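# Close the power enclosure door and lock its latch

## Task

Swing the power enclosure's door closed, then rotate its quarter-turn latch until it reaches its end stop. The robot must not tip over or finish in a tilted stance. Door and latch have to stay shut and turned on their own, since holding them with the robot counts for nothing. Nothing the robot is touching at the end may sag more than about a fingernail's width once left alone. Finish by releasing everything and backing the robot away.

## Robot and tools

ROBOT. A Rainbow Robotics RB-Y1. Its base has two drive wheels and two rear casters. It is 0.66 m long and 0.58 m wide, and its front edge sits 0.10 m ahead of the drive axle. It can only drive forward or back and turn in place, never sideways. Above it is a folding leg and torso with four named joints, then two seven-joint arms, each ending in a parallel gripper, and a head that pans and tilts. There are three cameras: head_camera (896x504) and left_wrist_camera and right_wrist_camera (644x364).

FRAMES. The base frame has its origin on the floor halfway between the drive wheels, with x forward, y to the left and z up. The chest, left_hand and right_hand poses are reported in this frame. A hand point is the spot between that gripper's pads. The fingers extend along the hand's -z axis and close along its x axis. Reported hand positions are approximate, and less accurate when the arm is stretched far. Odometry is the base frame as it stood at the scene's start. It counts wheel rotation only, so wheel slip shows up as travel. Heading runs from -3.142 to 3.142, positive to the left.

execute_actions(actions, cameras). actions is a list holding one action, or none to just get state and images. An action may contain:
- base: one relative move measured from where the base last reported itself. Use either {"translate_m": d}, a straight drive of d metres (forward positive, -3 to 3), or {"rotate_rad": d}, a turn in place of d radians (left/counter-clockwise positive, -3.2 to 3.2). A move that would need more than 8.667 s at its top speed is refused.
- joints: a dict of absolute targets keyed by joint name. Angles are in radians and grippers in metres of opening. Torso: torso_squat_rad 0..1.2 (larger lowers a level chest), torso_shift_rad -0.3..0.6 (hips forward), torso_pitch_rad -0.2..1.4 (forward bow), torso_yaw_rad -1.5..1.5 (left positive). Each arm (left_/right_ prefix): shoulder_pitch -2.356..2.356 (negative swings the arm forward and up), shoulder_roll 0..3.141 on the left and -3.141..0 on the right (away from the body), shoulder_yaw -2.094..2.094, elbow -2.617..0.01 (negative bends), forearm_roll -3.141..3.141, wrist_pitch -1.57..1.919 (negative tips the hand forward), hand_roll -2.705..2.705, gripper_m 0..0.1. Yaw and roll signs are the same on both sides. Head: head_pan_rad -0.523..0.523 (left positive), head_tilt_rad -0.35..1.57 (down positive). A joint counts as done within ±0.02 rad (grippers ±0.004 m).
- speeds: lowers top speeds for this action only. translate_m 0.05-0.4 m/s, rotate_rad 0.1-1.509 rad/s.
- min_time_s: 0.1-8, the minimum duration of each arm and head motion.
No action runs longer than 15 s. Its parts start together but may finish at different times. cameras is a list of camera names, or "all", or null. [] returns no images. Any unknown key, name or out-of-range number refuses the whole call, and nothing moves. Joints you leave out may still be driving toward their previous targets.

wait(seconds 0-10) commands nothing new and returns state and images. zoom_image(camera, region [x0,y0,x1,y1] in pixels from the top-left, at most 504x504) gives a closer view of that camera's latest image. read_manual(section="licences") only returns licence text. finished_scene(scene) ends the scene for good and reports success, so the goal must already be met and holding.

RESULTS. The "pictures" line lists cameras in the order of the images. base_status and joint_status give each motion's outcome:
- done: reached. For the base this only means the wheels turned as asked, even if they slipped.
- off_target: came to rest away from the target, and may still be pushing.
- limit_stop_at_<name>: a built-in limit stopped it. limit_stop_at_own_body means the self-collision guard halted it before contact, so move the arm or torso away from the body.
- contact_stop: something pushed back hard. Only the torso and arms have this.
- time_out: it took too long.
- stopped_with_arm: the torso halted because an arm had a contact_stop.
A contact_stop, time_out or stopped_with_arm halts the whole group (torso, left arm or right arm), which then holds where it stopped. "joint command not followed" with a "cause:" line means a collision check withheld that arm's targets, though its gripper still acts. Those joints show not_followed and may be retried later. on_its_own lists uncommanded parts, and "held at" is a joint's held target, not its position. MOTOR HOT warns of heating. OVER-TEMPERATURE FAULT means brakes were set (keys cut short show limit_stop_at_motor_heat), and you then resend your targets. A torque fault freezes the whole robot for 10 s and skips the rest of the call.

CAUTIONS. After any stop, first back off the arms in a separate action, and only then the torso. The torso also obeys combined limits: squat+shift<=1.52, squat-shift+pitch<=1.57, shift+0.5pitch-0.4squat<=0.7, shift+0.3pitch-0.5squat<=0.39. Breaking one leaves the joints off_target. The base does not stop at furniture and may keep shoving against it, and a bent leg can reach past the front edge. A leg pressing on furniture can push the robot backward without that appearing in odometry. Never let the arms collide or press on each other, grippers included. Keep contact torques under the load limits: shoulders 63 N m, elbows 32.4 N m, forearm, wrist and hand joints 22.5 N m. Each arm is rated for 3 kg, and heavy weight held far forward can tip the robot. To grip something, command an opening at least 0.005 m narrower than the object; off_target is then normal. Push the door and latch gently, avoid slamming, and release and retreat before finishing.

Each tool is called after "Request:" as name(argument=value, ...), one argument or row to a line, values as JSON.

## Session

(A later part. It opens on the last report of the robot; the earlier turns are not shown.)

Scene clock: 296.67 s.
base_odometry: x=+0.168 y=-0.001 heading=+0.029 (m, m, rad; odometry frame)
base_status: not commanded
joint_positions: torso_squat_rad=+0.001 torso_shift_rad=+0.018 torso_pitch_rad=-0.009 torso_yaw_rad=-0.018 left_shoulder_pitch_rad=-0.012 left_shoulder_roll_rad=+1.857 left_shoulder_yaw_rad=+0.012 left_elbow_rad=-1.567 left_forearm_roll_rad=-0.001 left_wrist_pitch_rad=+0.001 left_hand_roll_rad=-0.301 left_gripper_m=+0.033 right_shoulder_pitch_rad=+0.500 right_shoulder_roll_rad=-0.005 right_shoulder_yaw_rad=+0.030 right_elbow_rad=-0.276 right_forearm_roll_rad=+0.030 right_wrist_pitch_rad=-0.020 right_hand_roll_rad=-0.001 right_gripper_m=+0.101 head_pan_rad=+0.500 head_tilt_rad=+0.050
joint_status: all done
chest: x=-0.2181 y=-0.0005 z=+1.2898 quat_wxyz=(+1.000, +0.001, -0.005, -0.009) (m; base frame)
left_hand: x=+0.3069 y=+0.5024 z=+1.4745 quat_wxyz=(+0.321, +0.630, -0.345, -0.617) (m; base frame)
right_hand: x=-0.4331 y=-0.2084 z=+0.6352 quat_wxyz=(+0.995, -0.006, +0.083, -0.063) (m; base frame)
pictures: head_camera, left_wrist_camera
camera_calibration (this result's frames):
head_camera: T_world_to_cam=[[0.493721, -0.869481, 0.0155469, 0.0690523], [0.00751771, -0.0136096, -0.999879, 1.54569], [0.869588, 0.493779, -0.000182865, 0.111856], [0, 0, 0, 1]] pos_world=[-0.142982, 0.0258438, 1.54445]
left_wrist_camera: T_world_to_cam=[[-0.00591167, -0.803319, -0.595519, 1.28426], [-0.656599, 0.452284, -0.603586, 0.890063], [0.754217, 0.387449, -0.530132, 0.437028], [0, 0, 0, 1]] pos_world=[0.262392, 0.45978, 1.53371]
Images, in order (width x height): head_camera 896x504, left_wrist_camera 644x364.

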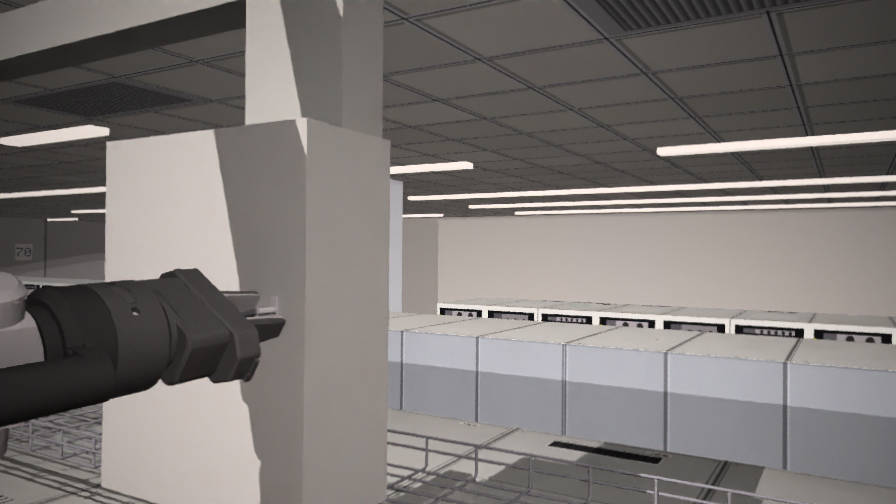

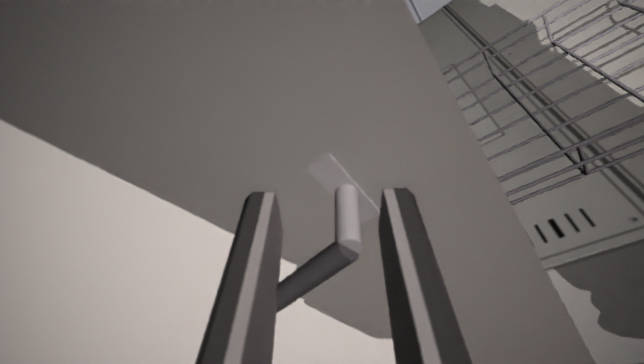

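Request:
execute_actions(
  actions=[
    {"base":{"rotate_rad":-0.1},"speeds":{"rotate_rad":0.1}},
  ],
  cameras=["head_camera","left_wrist_camera"],
)

Scene clock: 303.63 s.
base_odometry: x=+0.168 y=-0.001 heading=-0.067 (m, m, rad; odometry frame)
base_status: done
joint_positions: torso_squat_rad=+0.001 torso_shift_rad=+0.017 torso_pitch_rad=-0.011 torso_yaw_rad=-0.017 left_shoulder_pitch_rad=-0.010 left_shoulder_roll_rad=+1.856 left_shoulder_yaw_rad=+0.011 left_elbow_rad=-1.564 left_forearm_roll_rad=-0.001 left_wrist_pitch_rad=+0.003 left_hand_roll_rad=-0.301 left_gripper_m=+0.036 right_shoulder_pitch_rad=+0.500 right_shoulder_roll_rad=-0.005 right_shoulder_yaw_rad=+0.030 right_elbow_rad=-0.276 right_forearm_roll_rad=+0.030 right_wrist_pitch_rad=-0.020 right_hand_roll_rad=-0.001 right_gripper_m=+0.101 head_pan_rad=+0.500 head_tilt_rad=+0.050
joint_status: not commanded
chest: x=-0.2192 y=+0.0002 z=+1.2898 quat_wxyz=(+1.000, +0.000, -0.005, -0.008) (m; base frame)
left_hand: x=+0.3049 y=+0.5065 z=+1.4739 quat_wxyz=(+0.324, +0.631, -0.344, -0.615) (m; base frame)
right_hand: x=-0.4330 y=-0.2086 z=+0.6351 quat_wxyz=(+0.995, -0.007, +0.082, -0.063) (m; base frame)
pictures: head_camera, left_wrist_camera
camera_calibration (this result's frames):
head_camera: T_world_to_cam=[[0.494575, -0.868964, 0.0172083, 0.0682244], [0.00914496, -0.0145954, -0.999852, 1.54604], [0.869087, 0.494659, 0.000728134, 0.111187], [0, 0, 0, 1]] pos_world=[-0.144512, 0.0268499, 1.54455]
left_wrist_camera: T_world_to_cam=[[0.0002002, -0.804545, -0.593891, 1.2835], [-0.65943, 0.446361, -0.604908, 0.892392], [0.751766, 0.391751, -0.530452, 0.43567], [0, 0, 0, 1]] pos_world=[0.260692, 0.463635, 1.53318]
Images, in order (width x height): head_camera 896x504, left_wrist_camera 644x364.

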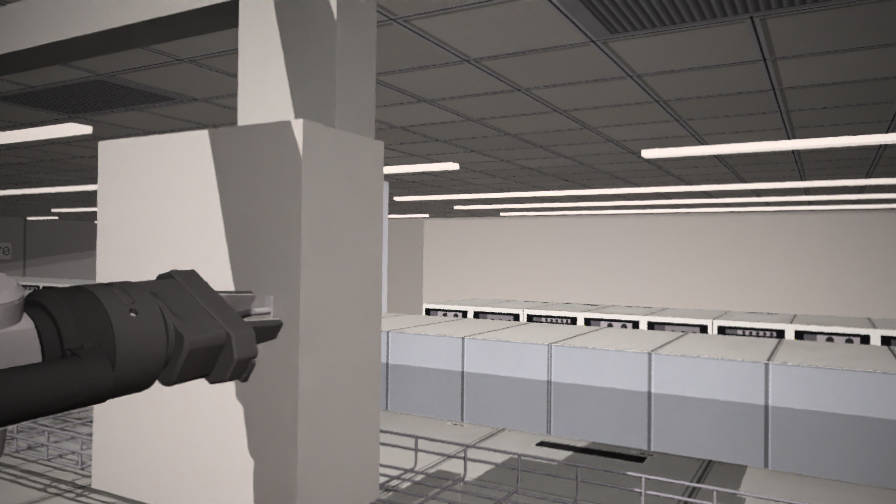

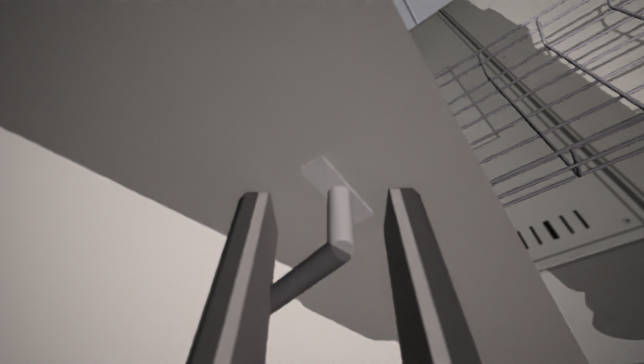

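Request:
execute_actions(
  actions=[
    {"joints":{"left_hand_roll_rad":-1.35,"left_shoulder_roll_rad":1.96,"left_gripper_m":0.03},"min_time_s":2.5},
  ],
  cameras=["left_wrist_camera"],
)

Request:
execute_actions(
  actions=[
    {"joints":{"left_shoulder_yaw_rad":0.08,"left_elbow_rad":-1.49,"left_wrist_pitch_rad":0.0},"min_time_s":2},
  ],
  cameras=["head_camera","left_wrist_camera"],
)

Scene clock: 318.23 s.
TORQUE FAULT: left_elbow_rad reached its load limit. The robot stopped for 10 seconds, dropped its targets and accepts commands again. The stop added 9.0 s to the call and to motion_time.
base_odometry: x=+0.167 y=-0.001 heading=-0.068 (m, m, rad; odometry frame)
base_status: not commanded
joint_positions: torso_squat_rad=+0.001 torso_shift_rad=+0.018 torso_pitch_rad=-0.009 torso_yaw_rad=-0.016 left_shoulder_pitch_rad=+0.004 left_shoulder_roll_rad=+1.939 left_shoulder_yaw_rad=-0.005 left_elbow_rad=-1.558 left_forearm_roll_rad=+0.000 left_wrist_pitch_rad=+0.006 left_hand_roll_rad=-1.276 left_gripper_m=+0.030 right_shoulder_pitch_rad=+0.500 right_shoulder_roll_rad=-0.005 right_shoulder_yaw_rad=+0.030 right_elbow_rad=-0.276 right_forearm_roll_rad=+0.030 right_wrist_pitch_rad=-0.020 right_hand_roll_rad=-0.001 right_gripper_m=+0.101 head_pan_rad=+0.500 head_tilt_rad=+0.050
joint_status: left_shoulder_roll_rad torque_fault (moved +0.083 of +0.104); left_hand_roll_rad torque_fault (moved -0.976 of -1.049); the others done
on_its_own: left_hand_roll_rad is held at -1.276, not at your -1.350, since a torque_fault
chest: x=-0.2184 y=+0.0019 z=+1.2898 quat_wxyz=(+1.000, -0.001, -0.005, -0.008) (m; base frame)
left_hand: x=+0.3053 y=+0.5091 z=+1.4826 quat_wxyz=(-0.024, +0.709, +0.027, -0.704) (m; base frame)
right_hand: x=-0.4331 y=-0.2090 z=+0.6360 quat_wxyz=(+0.995, -0.008, +0.083, -0.063) (m; base frame)
pictures: left_wrist_camera
camera_calibration (this result's frames):
left_wrist_camera: T_world_to_cam=[[-0.00160907, 0.119584, -0.992823, 1.41226], [-0.689553, 0.718905, 0.0877087, -0.259707], [0.724234, 0.684745, 0.0813028, -0.608748], [0, 0, 0, 1]] pos_world=[0.264066, 0.434657, 1.4744]
Images, in order (width x height): left_wrist_camera 644x364.

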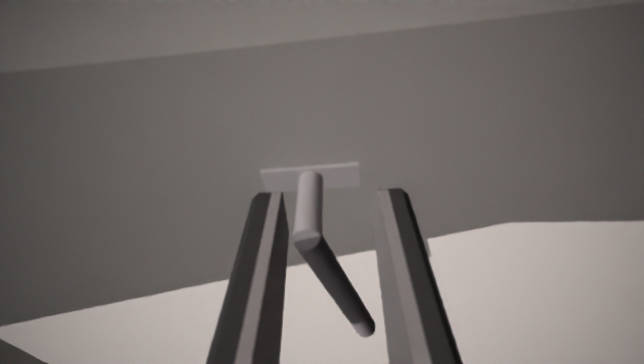

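not run: a stop came earlier in this reply.

Request:
execute_actions(
  actions=[
    {"joints":{"left_hand_roll_rad":-0.75,"left_shoulder_roll_rad":1.9,"left_shoulder_pitch_rad":0,"left_shoulder_yaw_rad":0,"left_elbow_rad":-1.57,"left_wrist_pitch_rad":0,"left_gripper_m":0.04},"min_time_s":1.5},
  ],
  cameras=[],
)

Request:
execute_actions(
  actions=[
    {"joints":{"torso_yaw_rad":0.03,"torso_shift_rad":0.02,"torso_squat_rad":0.1}},
  ],
  cameras=["head_camera","left_wrist_camera"],
)

Scene clock: 322.93 s.
base_odometry: x=+0.167 y=-0.001 heading=-0.068 (m, m, rad; odometry frame)
base_status: not commanded
joint_positions: torso_squat_rad=+0.001 torso_shift_rad=+0.018 torso_pitch_rad=-0.010 torso_yaw_rad=-0.017 left_shoulder_pitch_rad=+0.004 left_shoulder_roll_rad=+1.938 left_shoulder_yaw_rad=-0.005 left_elbow_rad=-1.552 left_forearm_roll_rad=+0.000 left_wrist_pitch_rad=+0.008 left_hand_roll_rad=-1.274 left_gripper_m=+0.039 right_shoulder_pitch_rad=+0.500 right_shoulder_roll_rad=-0.005 right_shoulder_yaw_rad=+0.030 right_elbow_rad=-0.276 right_forearm_roll_rad=+0.030 right_wrist_pitch_rad=-0.020 right_hand_roll_rad=-0.001 right_gripper_m=+0.101 head_pan_rad=+0.500 head_tilt_rad=+0.050
joint_status: left_shoulder_roll_rad contact_stop_at_left_elbow_rad (moved -0.001 of -0.039); left_elbow_rad contact_stop (moved +0.005 of -0.012); left_wrist_pitch_rad contact_stop (moved +0.002 of -0.006); left_hand_roll_rad contact_stop_at_left_elbow_rad (moved +0.003 of +0.526); the others done
on_its_own: left_shoulder_roll_rad is held at +1.938, not at your +1.900, since a contact_stop; left_hand_roll_rad is held at -1.273, not at your -0.750, since a contact_stop
chest: x=-0.2186 y=+0.0010 z=+1.2898 quat_wxyz=(+1.000, -0.001, -0.005, -0.008) (m; base frame)
left_hand: x=+0.3050 y=+0.5108 z=+1.4841 quat_wxyz=(-0.020, +0.710, +0.028, -0.703) (m; base frame)
right_hand: x=-0.4332 y=-0.2089 z=+0.6357 quat_wxyz=(+0.995, -0.007, +0.083, -0.063) (m; base frame)
pictures: none
No camera images: the call's "cameras" was empty. Leave "cameras" out to get every camera's image.

not run: a stop came earlier in this reply.

Gripper opened should have relieved it; retry.

Request:
execute_actions(
  actions=[
    {"joints":{"left_hand_roll_rad":-0.75,"left_gripper_m":0.045},"min_time_s":1.5},
  ],
  cameras=[],
)

Request:
execute_actions(
  actions=[
    {"joints":{"torso_yaw_rad":0.04,"left_shoulder_pitch_rad":0,"left_shoulder_yaw_rad":0,"left_elbow_rad":-1.57,"left_wrist_pitch_rad":0}},
  ],
  cameras=["head_camera","left_wrist_camera"],
)

Scene clock: 327.63 s.
base_odometry: x=+0.167 y=-0.001 heading=-0.068 (m, m, rad; odometry frame)
base_status: not commanded
joint_positions: torso_squat_rad=+0.001 torso_shift_rad=+0.018 torso_pitch_rad=-0.010 torso_yaw_rad=-0.017 left_shoulder_pitch_rad=+0.006 left_shoulder_roll_rad=+1.937 left_shoulder_yaw_rad=-0.007 left_elbow_rad=-1.553 left_forearm_roll_rad=+0.000 left_wrist_pitch_rad=+0.007 left_hand_roll_rad=-0.750 left_gripper_m=+0.045 right_shoulder_pitch_rad=+0.500 right_shoulder_roll_rad=-0.005 right_shoulder_yaw_rad=+0.030 right_elbow_rad=-0.276 right_forearm_roll_rad=+0.030 right_wrist_pitch_rad=-0.020 right_hand_roll_rad=-0.001 right_gripper_m=+0.101 head_pan_rad=+0.500 head_tilt_rad=+0.050
joint_status: all done
on_its_own: left_shoulder_roll_rad is held at +1.938, not at your +1.900, since a contact_stop
chest: x=-0.2186 y=+0.0012 z=+1.2898 quat_wxyz=(+1.000, -0.001, -0.005, -0.008) (m; base frame)
left_hand: x=+0.3051 y=+0.5114 z=+1.4812 quat_wxyz=(+0.163, +0.692, -0.156, -0.686) (m; base frame)
right_hand: x=-0.4331 y=-0.2090 z=+0.6358 quat_wxyz=(+0.995, -0.008, +0.083, -0.063) (m; base frame)
pictures: none
No camera images: the call's "cameras" was empty. Leave "cameras" out to get every camera's image.

Scene clock: 329.07 s.
base_odometry: x=+0.168 y=-0.001 heading=-0.069 (m, m, rad; odometry frame)
base_status: not commanded
joint_positions: torso_squat_rad=+0.001 torso_shift_rad=+0.020 torso_pitch_rad=-0.006 torso_yaw_rad=+0.040 left_shoulder_pitch_rad=+0.000 left_shoulder_roll_rad=+1.937 left_shoulder_yaw_rad=+0.000 left_elbow_rad=-1.570 left_forearm_roll_rad=+0.000 left_wrist_pitch_rad=+0.000 left_hand_roll_rad=-0.750 left_gripper_m=+0.045 right_shoulder_pitch_rad=+0.500 right_shoulder_roll_rad=-0.005 right_shoulder_yaw_rad=+0.030 right_elbow_rad=-0.276 right_forearm_roll_rad=+0.030 right_wrist_pitch_rad=-0.020 right_hand_roll_rad=-0.001 right_gripper_m=+0.101 head_pan_rad=+0.500 head_tilt_rad=+0.050
joint_status: all done
on_its_own: left_shoulder_roll_rad is held at +1.938, not at your +1.900, since a contact_stop
chest: x=-0.2161 y=+0.0009 z=+1.2898 quat_wxyz=(+1.000, -0.001, -0.003, +0.020) (m; base frame)
left_hand: x=+0.2797 y=+0.5285 z=+1.4821 quat_wxyz=(+0.173, +0.694, -0.146, -0.684) (m; base frame)
right_hand: x=-0.4209 y=-0.2211 z=+0.6365 quat_wxyz=(+0.996, -0.010, +0.084, -0.035) (m; base frame)
pictures: head_camera, left_wrist_camera
camera_calibration (this result's frames):
head_camera: T_world_to_cam=[[0.543346, -0.839351, 0.016263, 0.0789678], [0.00495253, -0.0161669, -0.999857, 1.5451], [0.839494, 0.543349, -0.00462729, 0.10862], [0, 0, 0, 1]] pos_world=[-0.141745, 0.0322424, 1.5441]
left_wrist_camera: T_world_to_cam=[[0.012421, -0.395616, -0.918332, 1.56739], [-0.711053, 0.642219, -0.286284, 0.309537], [0.703028, 0.656539, -0.273327, -0.0570341], [0, 0, 0, 1]] pos_world=[0.240725, 0.458739, 1.51241]
Images, in order (width x height): head_camera 896x504, left_wrist_camera 644x364.

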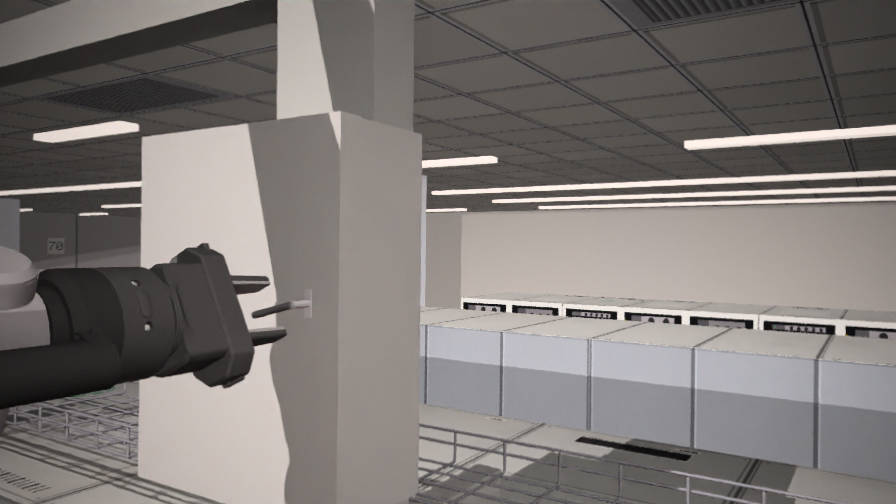

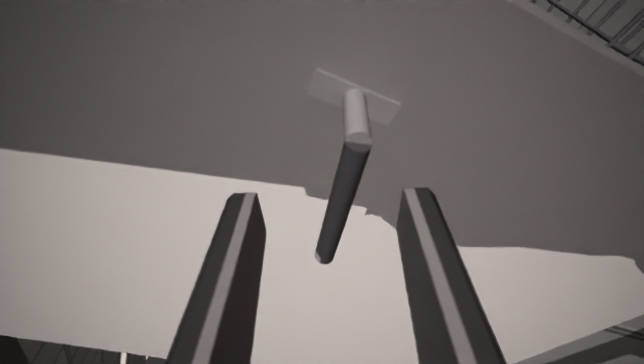

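Request:
execute_actions(
  actions=[
    {"joints":{"torso_shift_rad":0.055,"left_hand_roll_rad":-1.0}},
  ],
  cameras=["left_wrist_camera"],
)

Request:
execute_actions(
  actions=[
    {"joints":{"left_shoulder_roll_rad":1.75},"min_time_s":4},
  ],
  cameras=["head_camera","left_wrist_camera"],
)

Scene clock: 333.43 s.
base_odometry: x=+0.168 y=-0.001 heading=-0.068 (m, m, rad; odometry frame)
base_status: not commanded
joint_positions: torso_squat_rad=+0.001 torso_shift_rad=+0.054 torso_pitch_rad=-0.008 torso_yaw_rad=+0.041 left_shoulder_pitch_rad=+0.001 left_shoulder_roll_rad=+1.937 left_shoulder_yaw_rad=-0.001 left_elbow_rad=-1.571 left_forearm_roll_rad=+0.000 left_wrist_pitch_rad=-0.001 left_hand_roll_rad=-1.000 left_gripper_m=+0.046 right_shoulder_pitch_rad=+0.500 right_shoulder_roll_rad=-0.005 right_shoulder_yaw_rad=+0.030 right_elbow_rad=-0.276 right_forearm_roll_rad=+0.030 right_wrist_pitch_rad=-0.020 right_hand_roll_rad=-0.001 right_gripper_m=+0.101 head_pan_rad=+0.500 head_tilt_rad=+0.050
joint_status: all done
on_its_own: left_shoulder_roll_rad is held at +1.938, not at your +1.900, since a contact_stop
chest: x=-0.1928 y=+0.0008 z=+1.2889 quat_wxyz=(+1.000, -0.001, -0.004, +0.020) (m; base frame)
left_hand: x=+0.3022 y=+0.5285 z=+1.4813 quat_wxyz=(+0.087, +0.707, -0.058, -0.700) (m; base frame)
right_hand: x=-0.3960 y=-0.2213 z=+0.6352 quat_wxyz=(+0.996, -0.010, +0.083, -0.034) (m; base frame)
pictures: left_wrist_camera
camera_calibration (this result's frames):
left_wrist_camera: T_world_to_cam=[[0.00301145, -0.15651, -0.987672, 1.54559], [-0.713698, 0.691482, -0.111751, 0.041592], [0.700447, 0.705236, -0.109618, -0.340569], [0, 0, 0, 1]] pos_world=[0.26358, 0.453321, 1.49385]
Images, in order (width x height): left_wrist_camera 644x364.

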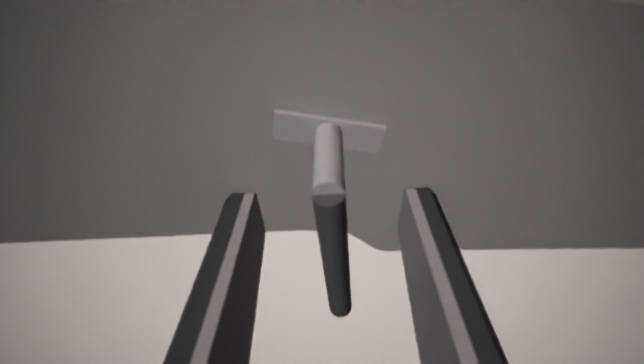

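Scene clock: 337.73 s.
base_odometry: x=+0.168 y=-0.001 heading=-0.069 (m, m, rad; odometry frame)
base_status: not commanded
joint_positions: torso_squat_rad=+0.001 torso_shift_rad=+0.053 torso_pitch_rad=-0.010 torso_yaw_rad=+0.040 left_shoulder_pitch_rad=-0.010 left_shoulder_roll_rad=+1.756 left_shoulder_yaw_rad=+0.011 left_elbow_rad=-1.569 left_forearm_roll_rad=+0.000 left_wrist_pitch_rad=+0.000 left_hand_roll_rad=-1.000 left_gripper_m=+0.048 right_shoulder_pitch_rad=+0.500 right_shoulder_roll_rad=-0.005 right_shoulder_yaw_rad=+0.030 right_elbow_rad=-0.276 right_forearm_roll_rad=+0.030 right_wrist_pitch_rad=-0.020 right_hand_roll_rad=-0.001 right_gripper_m=+0.101 head_pan_rad=+0.500 head_tilt_rad=+0.050
joint_status: all done
chest: x=-0.1937 y=-0.0005 z=+1.2889 quat_wxyz=(+1.000, +0.001, -0.005, +0.020) (m; base frame)
left_hand: x=+0.3014 y=+0.5394 z=+1.4419 quat_wxyz=(+0.145, +0.707, -0.124, -0.681) (m; base frame)
right_hand: x=-0.3958 y=-0.2210 z=+0.6343 quat_wxyz=(+0.996, -0.009, +0.082, -0.034) (m; base frame)
pictures: head_camera, left_wrist_camera
camera_calibration (this result's frames):
head_camera: T_world_to_cam=[[0.543585, -0.839198, 0.0161966, 0.0657842], [0.00872627, -0.0136452, -0.999869, 1.54485], [0.839309, 0.543655, -0.0000942633, 0.0846818], [0, 0, 0, 1]] pos_world=[-0.120314, 0.0302482, 1.54359]
left_wrist_camera: T_world_to_cam=[[0.0316949, -0.328131, -0.9441, 1.52946], [-0.702913, 0.664206, -0.254449, 0.2463], [0.710569, 0.671685, -0.209595, -0.1928], [0, 0, 0, 1]] pos_world=[0.261649, 0.46777, 1.46623]
Images, in order (width x height): head_camera 896x504, left_wrist_camera 644x364.

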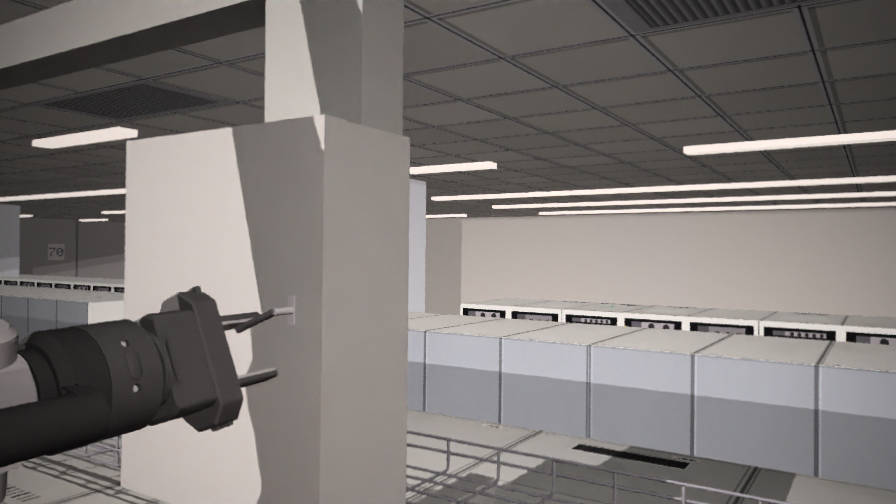

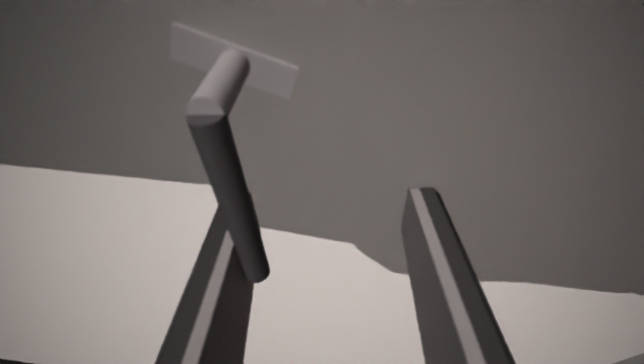

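Request:
execute_actions(
  actions=[
    {"joints":{"left_shoulder_roll_rad":1.62,"torso_yaw_rad":0.01},"min_time_s":4},
  ],
  cameras=["head_camera","left_wrist_camera"],
)

Scene clock: 343.07 s.
base_odometry: x=+0.168 y=-0.001 heading=-0.069 (m, m, rad; odometry frame)
base_status: not commanded
joint_positions: torso_squat_rad=+0.002 torso_shift_rad=+0.051 torso_pitch_rad=-0.015 torso_yaw_rad=+0.034 left_shoulder_pitch_rad=-0.001 left_shoulder_roll_rad=+1.621 left_shoulder_yaw_rad=+0.001 left_elbow_rad=-1.570 left_forearm_roll_rad=+0.000 left_wrist_pitch_rad=+0.000 left_hand_roll_rad=-1.000 left_gripper_m=+0.045 right_shoulder_pitch_rad=+0.500 right_shoulder_roll_rad=-0.005 right_shoulder_yaw_rad=+0.030 right_elbow_rad=-0.276 right_forearm_roll_rad=+0.030 right_wrist_pitch_rad=-0.020 right_hand_roll_rad=-0.001 right_gripper_m=+0.101 head_pan_rad=+0.500 head_tilt_rad=+0.050
joint_status: torso_yaw_rad contact_stop (moved -0.006 of -0.030); the others done
on_its_own: torso_yaw_rad is held at +0.034, not at your +0.010, since a contact_stop
chest: x=-0.1971 y=+0.0006 z=+1.2890 quat_wxyz=(+1.000, +0.000, -0.007, +0.017) (m; base frame)
left_hand: x=+0.3007 y=+0.5451 z=+1.3926 quat_wxyz=(+0.193, +0.692, -0.172, -0.674) (m; base frame)
right_hand: x=-0.3972 y=-0.2199 z=+0.6338 quat_wxyz=(+0.996, -0.009, +0.080, -0.038) (m; base frame)
pictures: head_camera, left_wrist_camera
camera_calibration (this result's frames):
head_camera: T_world_to_cam=[[0.53837, -0.842452, 0.0207891, 0.0616573], [0.0139866, -0.0157334, -0.999778, 1.54589], [0.842592, 0.538542, 0.00331263, 0.0831807], [0, 0, 0, 1]] pos_world=[-0.124904, 0.0314689, 1.54399]
left_wrist_camera: T_world_to_cam=[[0.0220637, -0.455289, -0.89007, 1.4818], [-0.702282, 0.626586, -0.33792, 0.366028], [0.711557, 0.632536, -0.305916, -0.0512043], [0, 0, 0, 1]] pos_world=[0.260796, 0.47769, 1.42693]
Images, in order (width x height): head_camera 896x504, left_wrist_camera 644x364.

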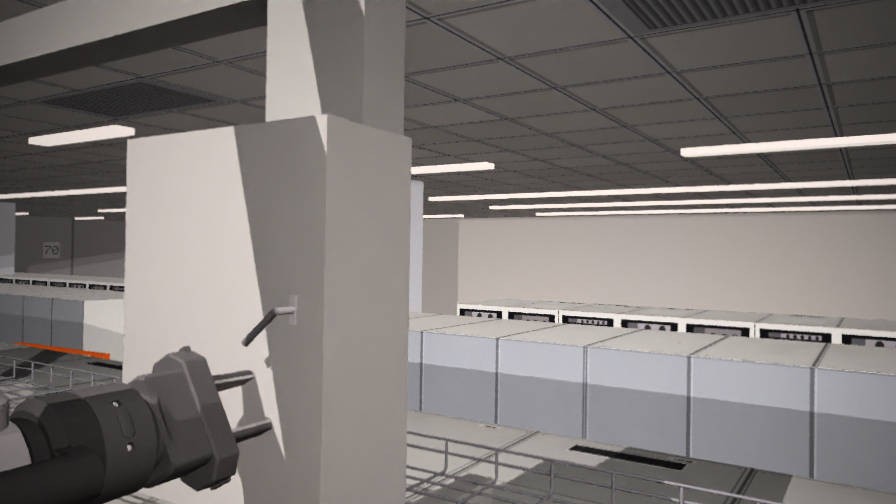

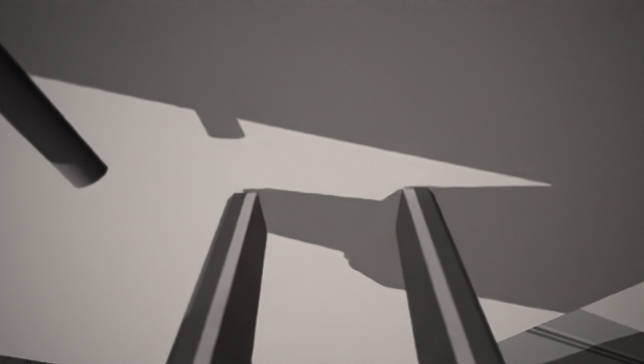

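Request:
execute_actions(
  actions=[
    {"joints":{"torso_shift_rad":0.0,"torso_yaw_rad":0.02,"left_gripper_m":0.07,"left_hand_roll_rad":-0.4}},
  ],
  cameras=[],
)

Request:
execute_actions(
  actions=[
    {"joints":{"left_shoulder_roll_rad":1.9}},
  ],
  cameras=["left_wrist_camera"],
)

Request:
execute_actions(
  actions=[
    {"joints":{"torso_shift_rad":0.045}},
  ],
  cameras=["head_camera","left_wrist_camera"],
)

Scene clock: 347.50 s.
base_odometry: x=+0.168 y=-0.001 heading=-0.069 (m, m, rad; odometry frame)
base_status: not commanded
joint_positions: torso_squat_rad=+0.002 torso_shift_rad=+0.000 torso_pitch_rad=-0.013 torso_yaw_rad=+0.020 left_shoulder_pitch_rad=+0.000 left_shoulder_roll_rad=+1.620 left_shoulder_yaw_rad=+0.000 left_elbow_rad=-1.570 left_forearm_roll_rad=+0.000 left_wrist_pitch_rad=+0.000 left_hand_roll_rad=-0.400 left_gripper_m=+0.070 right_shoulder_pitch_rad=+0.500 right_shoulder_roll_rad=-0.005 right_shoulder_yaw_rad=+0.030 right_elbow_rad=-0.276 right_forearm_roll_rad=+0.030 right_wrist_pitch_rad=-0.020 right_hand_roll_rad=-0.001 right_gripper_m=+0.101 head_pan_rad=+0.500 head_tilt_rad=+0.050
joint_status: all done
chest: x=-0.2321 y=+0.0008 z=+1.2899 quat_wxyz=(+1.000, +0.000, -0.007, +0.010) (m; base frame)
left_hand: x=+0.2735 y=+0.5382 z=+1.3916 quat_wxyz=(+0.380, +0.607, -0.373, -0.591) (m; base frame)
right_hand: x=-0.4365 y=-0.2169 z=+0.6351 quat_wxyz=(+0.996, -0.009, +0.081, -0.045) (m; base frame)
pictures: none
No camera images: the call's "cameras" was empty. Leave "cameras" out to get every camera's image.

Scene clock: 348.40 s.
base_odometry: x=+0.168 y=-0.001 heading=-0.069 (m, m, rad; odometry frame)
base_status: not commanded
joint_positions: torso_squat_rad=+0.002 torso_shift_rad=+0.000 torso_pitch_rad=-0.013 torso_yaw_rad=+0.020 left_shoulder_pitch_rad=+0.000 left_shoulder_roll_rad=+1.900 left_shoulder_yaw_rad=+0.000 left_elbow_rad=-1.570 left_forearm_roll_rad=+0.000 left_wrist_pitch_rad=+0.000 left_hand_roll_rad=-0.400 left_gripper_m=+0.070 right_shoulder_pitch_rad=+0.500 right_shoulder_roll_rad=-0.005 right_shoulder_yaw_rad=+0.030 right_elbow_rad=-0.276 right_forearm_roll_rad=+0.030 right_wrist_pitch_rad=-0.020 right_hand_roll_rad=-0.001 right_gripper_m=+0.101 head_pan_rad=+0.500 head_tilt_rad=+0.050
joint_status: all done
chest: x=-0.2321 y=+0.0008 z=+1.2899 quat_wxyz=(+1.000, +0.000, -0.007, +0.010) (m; base frame)
left_hand: x=+0.2727 y=+0.5222 z=+1.4756 quat_wxyz=(+0.294, +0.653, -0.284, -0.638) (m; base frame)
right_hand: x=-0.4365 y=-0.2169 z=+0.6351 quat_wxyz=(+0.996, -0.009, +0.081, -0.045) (m; base frame)
pictures: left_wrist_camera
camera_calibration (this result's frames):
left_wrist_camera: T_world_to_cam=[[0.0154905, -0.71324, -0.700749, 1.40295], [-0.689119, 0.500187, -0.524336, 0.726269], [0.724483, 0.491021, -0.483759, 0.341345], [0, 0, 0, 1]] pos_world=[0.231455, 0.469765, 1.52906]
Images, in order (width x height): left_wrist_camera 644x364.

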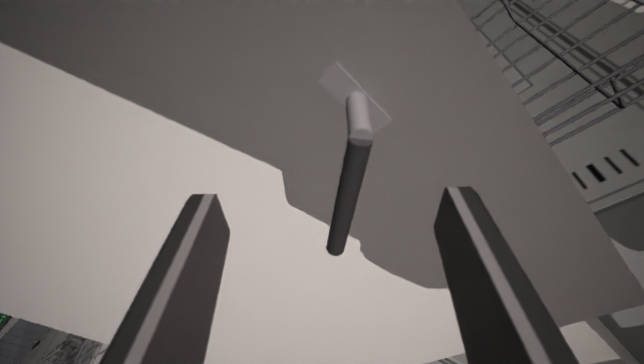

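Scene clock: 349.47 s.
base_odometry: x=+0.168 y=-0.001 heading=-0.069 (m, m, rad; odometry frame)
base_status: not commanded
joint_positions: torso_squat_rad=+0.002 torso_shift_rad=+0.044 torso_pitch_rad=-0.015 torso_yaw_rad=+0.021 left_shoulder_pitch_rad=+0.001 left_shoulder_roll_rad=+1.900 left_shoulder_yaw_rad=-0.001 left_elbow_rad=-1.571 left_forearm_roll_rad=+0.000 left_wrist_pitch_rad=-0.001 left_hand_roll_rad=-0.400 left_gripper_m=+0.071 right_shoulder_pitch_rad=+0.500 right_shoulder_roll_rad=-0.005 right_shoulder_yaw_rad=+0.030 right_elbow_rad=-0.276 right_forearm_roll_rad=+0.030 right_wrist_pitch_rad=-0.020 right_hand_roll_rad=-0.001 right_gripper_m=+0.101 head_pan_rad=+0.500 head_tilt_rad=+0.050
joint_status: all done
chest: x=-0.2018 y=+0.0008 z=+1.2892 quat_wxyz=(+1.000, -0.001, -0.007, +0.010) (m; base frame)
left_hand: x=+0.3024 y=+0.5222 z=+1.4746 quat_wxyz=(+0.294, +0.652, -0.285, -0.638) (m; base frame)
right_hand: x=-0.4049 y=-0.2171 z=+0.6340 quat_wxyz=(+0.996, -0.009, +0.080, -0.044) (m; base frame)
pictures: head_camera, left_wrist_camera
camera_calibration (this result's frames):
head_camera: T_world_to_cam=[[0.526799, -0.849735, 0.0208232, 0.0619923], [0.0136048, -0.0160657, -0.999778, 1.54611], [0.849881, 0.526966, 0.00309706, 0.0888508], [0, 0, 0, 1]] pos_world=[-0.129205, 0.0306951, 1.5442]
left_wrist_camera: T_world_to_cam=[[0.0146392, -0.713308, -0.700698, 1.40203], [-0.689248, 0.50048, -0.523887, 0.74542], [0.724378, 0.490624, -0.484319, 0.320396], [0, 0, 0, 1]] pos_world=[0.261166, 0.469816, 1.52809]
Images, in order (width x height): head_camera 896x504, left_wrist_camera 644x364.

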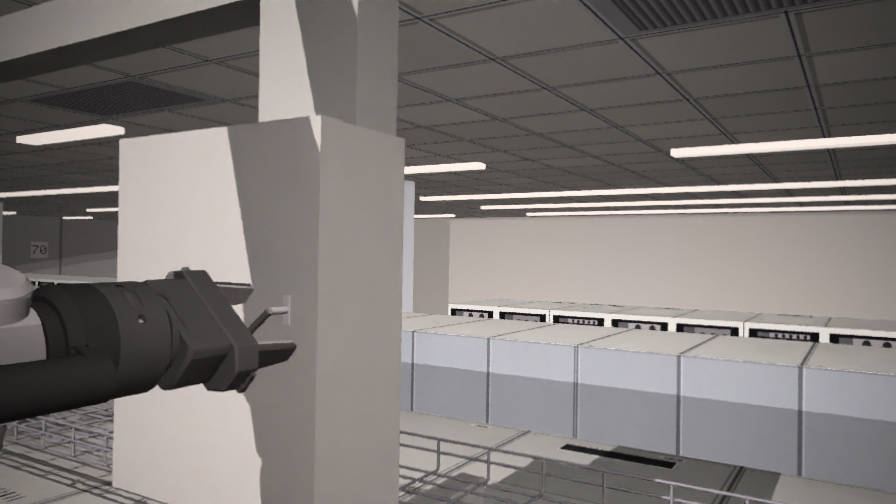

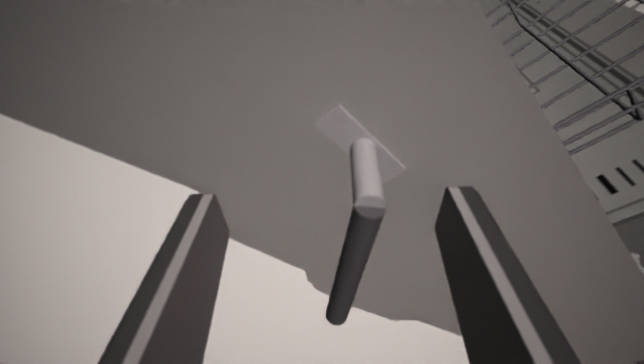

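Request:
execute_actions(
  actions=[
    {"joints":{"left_gripper_m":0.03,"left_shoulder_roll_rad":1.8,"torso_yaw_rad":-0.05,"torso_shift_rad":-0.01},"min_time_s":2},
  ],
  cameras=["head_camera","left_wrist_camera"],
)

Scene clock: 353.57 s.
base_odometry: x=+0.168 y=-0.001 heading=-0.069 (m, m, rad; odometry frame)
base_status: not commanded
joint_positions: torso_squat_rad=+0.002 torso_shift_rad=+0.041 torso_pitch_rad=-0.017 torso_yaw_rad=+0.019 left_shoulder_pitch_rad=+0.000 left_shoulder_roll_rad=+1.801 left_shoulder_yaw_rad=+0.000 left_elbow_rad=-1.570 left_forearm_roll_rad=+0.000 left_wrist_pitch_rad=+0.000 left_hand_roll_rad=-0.400 left_gripper_m=+0.030 right_shoulder_pitch_rad=+0.500 right_shoulder_roll_rad=-0.005 right_shoulder_yaw_rad=+0.030 right_elbow_rad=-0.276 right_forearm_roll_rad=+0.030 right_wrist_pitch_rad=-0.020 right_hand_roll_rad=-0.001 right_gripper_m=+0.101 head_pan_rad=+0.500 head_tilt_rad=+0.050
joint_status: torso_shift_rad contact_stop (moved -0.003 of -0.054); torso_yaw_rad contact_stop (moved -0.001 of -0.071); the others done
on_its_own: torso_shift_rad is held at +0.042, not at your -0.010, since a contact_stop; torso_yaw_rad is held at +0.019, not at your -0.050, since a contact_stop
chest: x=-0.2044 y=+0.0008 z=+1.2893 quat_wxyz=(+1.000, -0.001, -0.008, +0.010) (m; base frame)
left_hand: x=+0.3005 y=+0.5300 z=+1.4477 quat_wxyz=(+0.324, +0.639, -0.317, -0.621) (m; base frame)
right_hand: x=-0.4067 y=-0.2167 z=+0.6337 quat_wxyz=(+0.996, -0.009, +0.079, -0.045) (m; base frame)
pictures: head_camera, left_wrist_camera
camera_calibration (this result's frames):
head_camera: T_world_to_cam=[[0.525488, -0.85052, 0.0218668, 0.0617428], [0.0155804, -0.0160772, -0.999749, 1.54658], [0.850658, 0.525697, 0.00480308, 0.0890046], [0, 0, 0, 1]] pos_world=[-0.132254, 0.0305888, 1.54442]
left_wrist_camera: T_world_to_cam=[[0.0173704, -0.779165, -0.626578, 1.31554], [-0.68462, 0.447452, -0.575397, 0.827389], [0.728693, 0.438963, -0.52566, 0.390822], [0, 0, 0, 1]] pos_world=[0.258807, 0.483246, 1.5058]
Images, in order (width x height): head_camera 896x504, left_wrist_camera 644x364.

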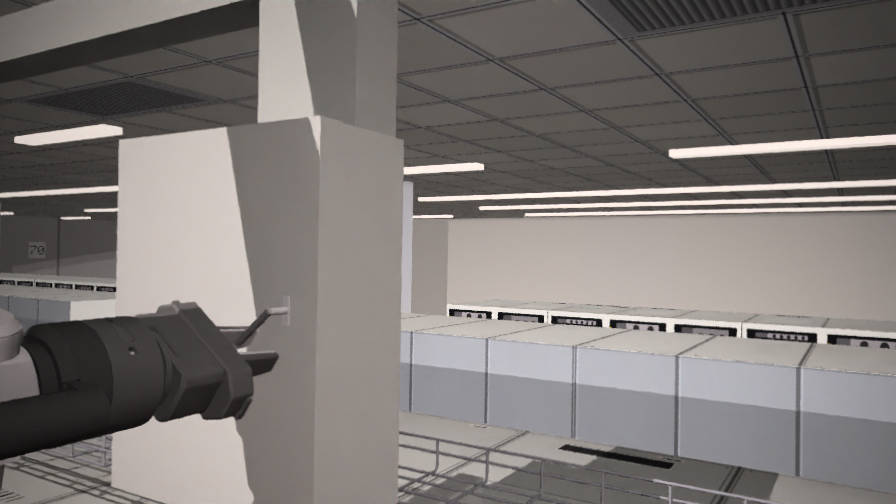

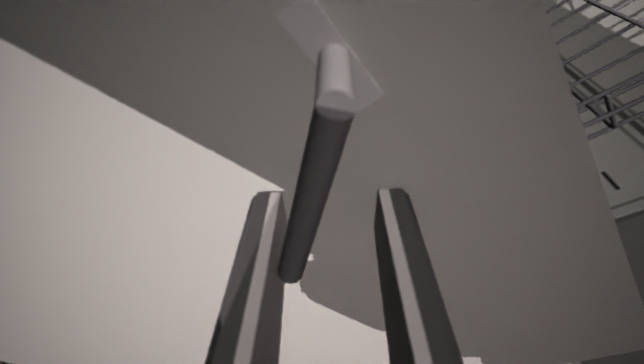

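Request:
execute_actions(
  actions=[
    {"joints":{"left_elbow_rad":-1.72,"left_wrist_pitch_rad":0.15,"left_shoulder_roll_rad":1.76,"left_hand_roll_rad":-0.2},"min_time_s":4},
  ],
  cameras=["head_camera","left_wrist_camera"],
)

Scene clock: 358.10 s.
base_odometry: x=+0.168 y=-0.001 heading=-0.069 (m, m, rad; odometry frame)
base_status: not commanded
joint_positions: torso_squat_rad=+0.002 torso_shift_rad=+0.041 torso_pitch_rad=-0.017 torso_yaw_rad=+0.020 left_shoulder_pitch_rad=-0.003 left_shoulder_roll_rad=+1.788 left_shoulder_yaw_rad=+0.005 left_elbow_rad=-1.605 left_forearm_roll_rad=+0.000 left_wrist_pitch_rad=+0.058 left_hand_roll_rad=-0.332 left_gripper_m=+0.031 right_shoulder_pitch_rad=+0.500 right_shoulder_roll_rad=-0.005 right_shoulder_yaw_rad=+0.030 right_elbow_rad=-0.276 right_forearm_roll_rad=+0.030 right_wrist_pitch_rad=-0.020 right_hand_roll_rad=-0.001 right_gripper_m=+0.101 head_pan_rad=+0.500 head_tilt_rad=+0.050
joint_status: left_shoulder_roll_rad contact_stop_at_left_elbow_rad (moved -0.013 of -0.041); left_elbow_rad contact_stop (moved -0.035 of -0.150); left_wrist_pitch_rad contact_stop_at_left_elbow_rad (moved +0.058 of +0.150); left_hand_roll_rad contact_stop_at_left_elbow_rad (moved +0.068 of +0.200)
on_its_own: torso_shift_rad is held at +0.042, not at your -0.010, since a contact_stop; torso_yaw_rad is held at +0.019, not at your -0.050, since a contact_stop; left_shoulder_roll_rad is held at +1.788, not at your +1.760, since a contact_stop; left_elbow_rad is held at -1.607, not at your -1.720, since a contact_stop; left_wrist_pitch_rad is held at +0.057, not at your +0.150, since a contact_stop; left_hand_roll_rad is held at -0.332, not at your -0.200, since a contact_stop
chest: x=-0.2047 y=+0.0011 z=+1.2893 quat_wxyz=(+1.000, -0.001, -0.009, +0.010) (m; base frame)
left_hand: x=+0.3009 y=+0.5268 z=+1.4465 quat_wxyz=(+0.354, +0.632, -0.339, -0.600) (m; base frame)
right_hand: x=-0.4065 y=-0.2168 z=+0.6337 quat_wxyz=(+0.996, -0.009, +0.079, -0.045) (m; base frame)
pictures: head_camera, left_wrist_camera
camera_calibration (this result's frames):
head_camera: T_world_to_cam=[[0.52588, -0.850264, 0.022384, 0.0615464], [0.0160785, -0.0163746, -0.999737, 1.54668], [0.850407, 0.526101, 0.00505991, 0.0887395], [0, 0, 0, 1]] pos_world=[-0.132699, 0.030971, 1.54445]
left_wrist_camera: T_world_to_cam=[[0.0411822, -0.826883, -0.560865, 1.23522], [-0.684165, 0.385758, -0.618958, 0.923802], [0.728164, 0.409214, -0.549838, 0.442093], [0, 0, 0, 1]] pos_world=[0.259247, 0.484109, 1.50767]
Images, in order (width x height): head_camera 896x504, left_wrist_camera 644x364.

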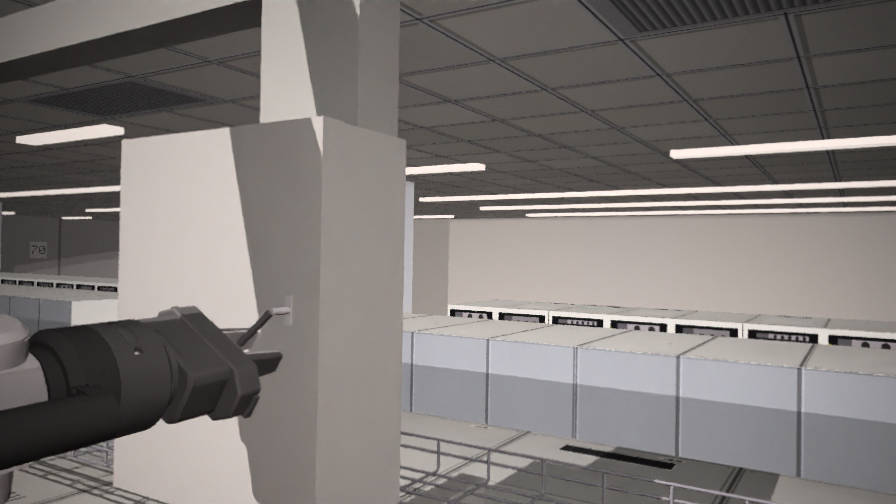

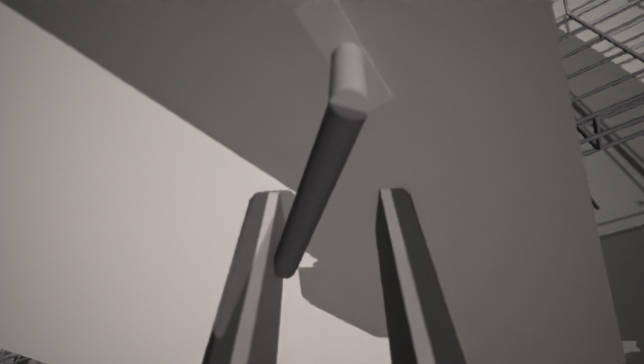

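Request:
execute_actions(
  actions=[
    {"joints":{"left_gripper_m":0.06,"left_elbow_rad":-1.57,"left_wrist_pitch_rad":0,"left_shoulder_pitch_rad":0,"left_shoulder_yaw_rad":0,"left_shoulder_roll_rad":1.9,"left_hand_roll_rad":-1.0},"min_time_s":2},
  ],
  cameras=["left_wrist_camera"],
)

Request:
execute_actions(
  actions=[
    {"joints":{"torso_yaw_rad":0.0,"torso_shift_rad":0.025,"left_gripper_m":0.04}},
  ],
  cameras=["left_wrist_camera"],
)

Request:
execute_actions(
  actions=[
    {"joints":{"left_shoulder_roll_rad":1.65},"min_time_s":5},
  ],
  cameras=["head_camera","left_wrist_camera"],
)

Scene clock: 364.80 s.
base_odometry: x=+0.168 y=-0.001 heading=-0.069 (m, m, rad; odometry frame)
base_status: not commanded
joint_positions: torso_squat_rad=+0.002 torso_shift_rad=+0.041 torso_pitch_rad=-0.017 torso_yaw_rad=+0.019 left_shoulder_pitch_rad=+0.000 left_shoulder_roll_rad=+1.899 left_shoulder_yaw_rad=+0.000 left_elbow_rad=-1.570 left_forearm_roll_rad=+0.000 left_wrist_pitch_rad=+0.000 left_hand_roll_rad=-1.000 left_gripper_m=+0.060 right_shoulder_pitch_rad=+0.500 right_shoulder_roll_rad=-0.005 right_shoulder_yaw_rad=+0.030 right_elbow_rad=-0.276 right_forearm_roll_rad=+0.030 right_wrist_pitch_rad=-0.020 right_hand_roll_rad=-0.001 right_gripper_m=+0.101 head_pan_rad=+0.500 head_tilt_rad=+0.050
joint_status: all done
on_its_own: torso_shift_rad is held at +0.042, not at your -0.010, since a contact_stop; torso_yaw_rad is held at +0.019, not at your -0.050, since a contact_stop
chest: x=-0.2044 y=+0.0008 z=+1.2893 quat_wxyz=(+1.000, -0.001, -0.008, +0.010) (m; base frame)
left_hand: x=+0.3002 y=+0.5217 z=+1.4764 quat_wxyz=(+0.092, +0.709, -0.080, -0.695) (m; base frame)
right_hand: x=-0.4066 y=-0.2168 z=+0.6337 quat_wxyz=(+0.996, -0.009, +0.079, -0.045) (m; base frame)
pictures: left_wrist_camera
camera_calibration (this result's frames):
left_wrist_camera: T_world_to_cam=[[0.011236, -0.193448, -0.981046, 1.54673], [-0.697139, 0.701835, -0.146376, 0.0850702], [0.716848, 0.68557, -0.126974, -0.303859], [0, 0, 0, 1]] pos_world=[0.259747, 0.447823, 1.49128]
Images, in order (width x height): left_wrist_camera 644x364.

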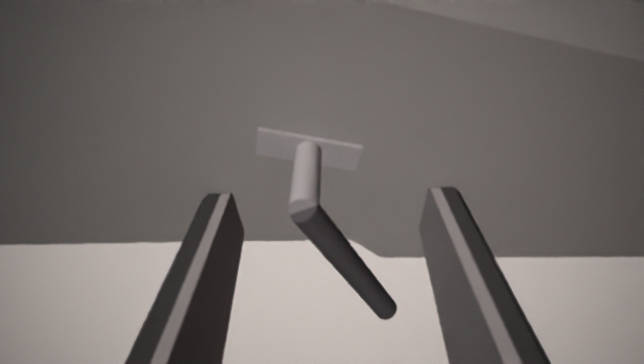

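Scene clock: 365.57 s.
base_odometry: x=+0.168 y=-0.001 heading=-0.069 (m, m, rad; odometry frame)
base_status: not commanded
joint_positions: torso_squat_rad=+0.002 torso_shift_rad=+0.025 torso_pitch_rad=-0.016 torso_yaw_rad=+0.000 left_shoulder_pitch_rad=+0.000 left_shoulder_roll_rad=+1.900 left_shoulder_yaw_rad=+0.000 left_elbow_rad=-1.570 left_forearm_roll_rad=+0.000 left_wrist_pitch_rad=+0.000 left_hand_roll_rad=-1.000 left_gripper_m=+0.040 right_shoulder_pitch_rad=+0.500 right_shoulder_roll_rad=-0.005 right_shoulder_yaw_rad=+0.030 right_elbow_rad=-0.276 right_forearm_roll_rad=+0.030 right_wrist_pitch_rad=-0.020 right_hand_roll_rad=-0.001 right_gripper_m=+0.101 head_pan_rad=+0.500 head_tilt_rad=+0.050
joint_status: all done
chest: x=-0.2156 y=+0.0008 z=+1.2897 quat_wxyz=(+1.000, +0.000, -0.008, +0.000) (m; base frame)
left_hand: x=+0.2990 y=+0.5120 z=+1.4767 quat_wxyz=(+0.085, +0.708, -0.086, -0.696) (m; base frame)
right_hand: x=-0.4223 y=-0.2126 z=+0.6342 quat_wxyz=(+0.995, -0.008, +0.079, -0.055) (m; base frame)
pictures: left_wrist_camera
camera_calibration (this result's frames):
left_wrist_camera: T_world_to_cam=[[0.00699307, -0.193173, -0.98114, 1.54638], [-0.683984, 0.714817, -0.145613, 0.0793205], [0.729464, 0.672102, -0.127129, -0.293012], [0, 0, 0, 1]] pos_world=[0.257182, 0.438954, 1.49152]
Images, in order (width x height): left_wrist_camera 644x364.

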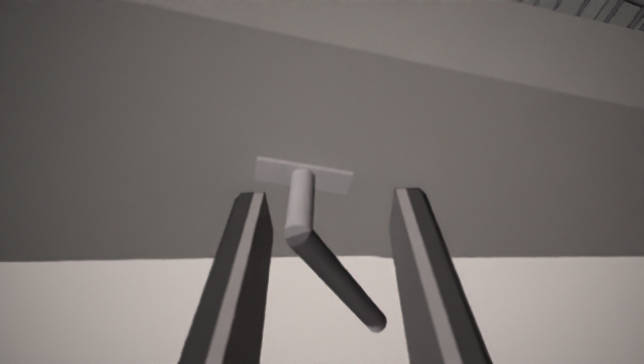

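Scene clock: 370.87 s.
base_odometry: x=+0.168 y=-0.001 heading=-0.069 (m, m, rad; odometry frame)
base_status: not commanded
joint_positions: torso_squat_rad=+0.002 torso_shift_rad=+0.024 torso_pitch_rad=-0.018 torso_yaw_rad=+0.000 left_shoulder_pitch_rad=-0.008 left_shoulder_roll_rad=+1.655 left_shoulder_yaw_rad=+0.009 left_elbow_rad=-1.568 left_forearm_roll_rad=+0.000 left_wrist_pitch_rad=+0.001 left_hand_roll_rad=-1.000 left_gripper_m=+0.081 right_shoulder_pitch_rad=+0.500 right_shoulder_roll_rad=-0.005 right_shoulder_yaw_rad=+0.030 right_elbow_rad=-0.276 right_forearm_roll_rad=+0.030 right_wrist_pitch_rad=-0.020 right_hand_roll_rad=-0.001 right_gripper_m=+0.101 head_pan_rad=+0.500 head_tilt_rad=+0.050
joint_status: all done
chest: x=-0.2166 y=+0.0002 z=+1.2897 quat_wxyz=(+1.000, +0.000, -0.009, +0.000) (m; base frame)
left_hand: x=+0.2993 y=+0.5259 z=+1.4141 quat_wxyz=(+0.167, +0.698, -0.173, -0.674) (m; base frame)
right_hand: x=-0.4221 y=-0.2124 z=+0.6335 quat_wxyz=(+0.995, -0.007, +0.078, -0.055) (m; base frame)
pictures: head_camera, left_wrist_camera
camera_calibration (this result's frames):
head_camera: T_world_to_cam=[[0.509139, -0.860425, 0.0211175, 0.0650635], [0.016565, -0.0147351, -0.999754, 1.54736], [0.860525, 0.509363, 0.00675072, 0.0993301], [0, 0, 0, 1]] pos_world=[-0.144234, 0.0281876, 1.54494]
left_wrist_camera: T_world_to_cam=[[0.0232866, -0.423541, -0.905577, 1.49711], [-0.674701, 0.66177, -0.326862, 0.341947], [0.737724, 0.618605, -0.270353, -0.0823011], [0, 0, 0, 1]] pos_world=[0.256565, 0.458709, 1.44527]
Images, in order (width x height): head_camera 896x504, left_wrist_camera 644x364.

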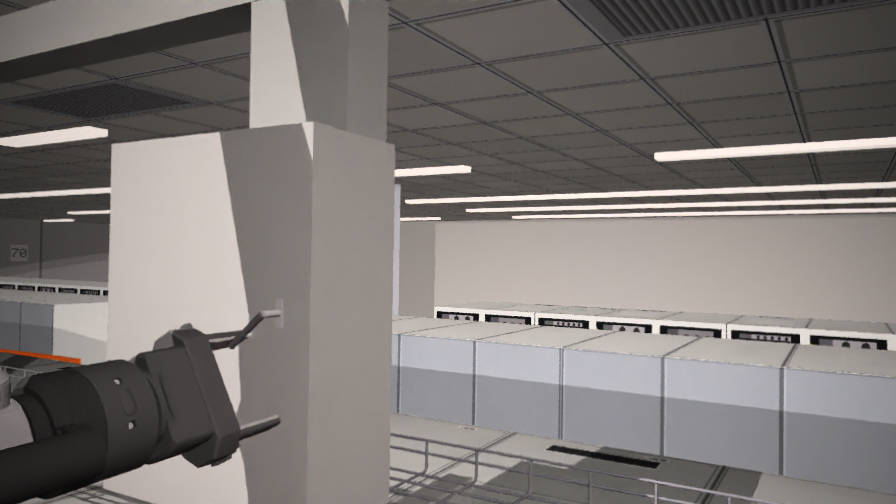

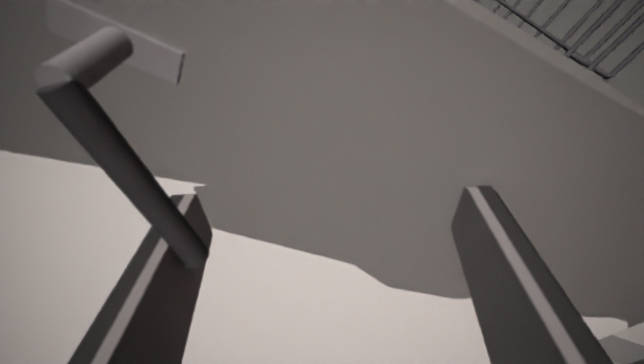

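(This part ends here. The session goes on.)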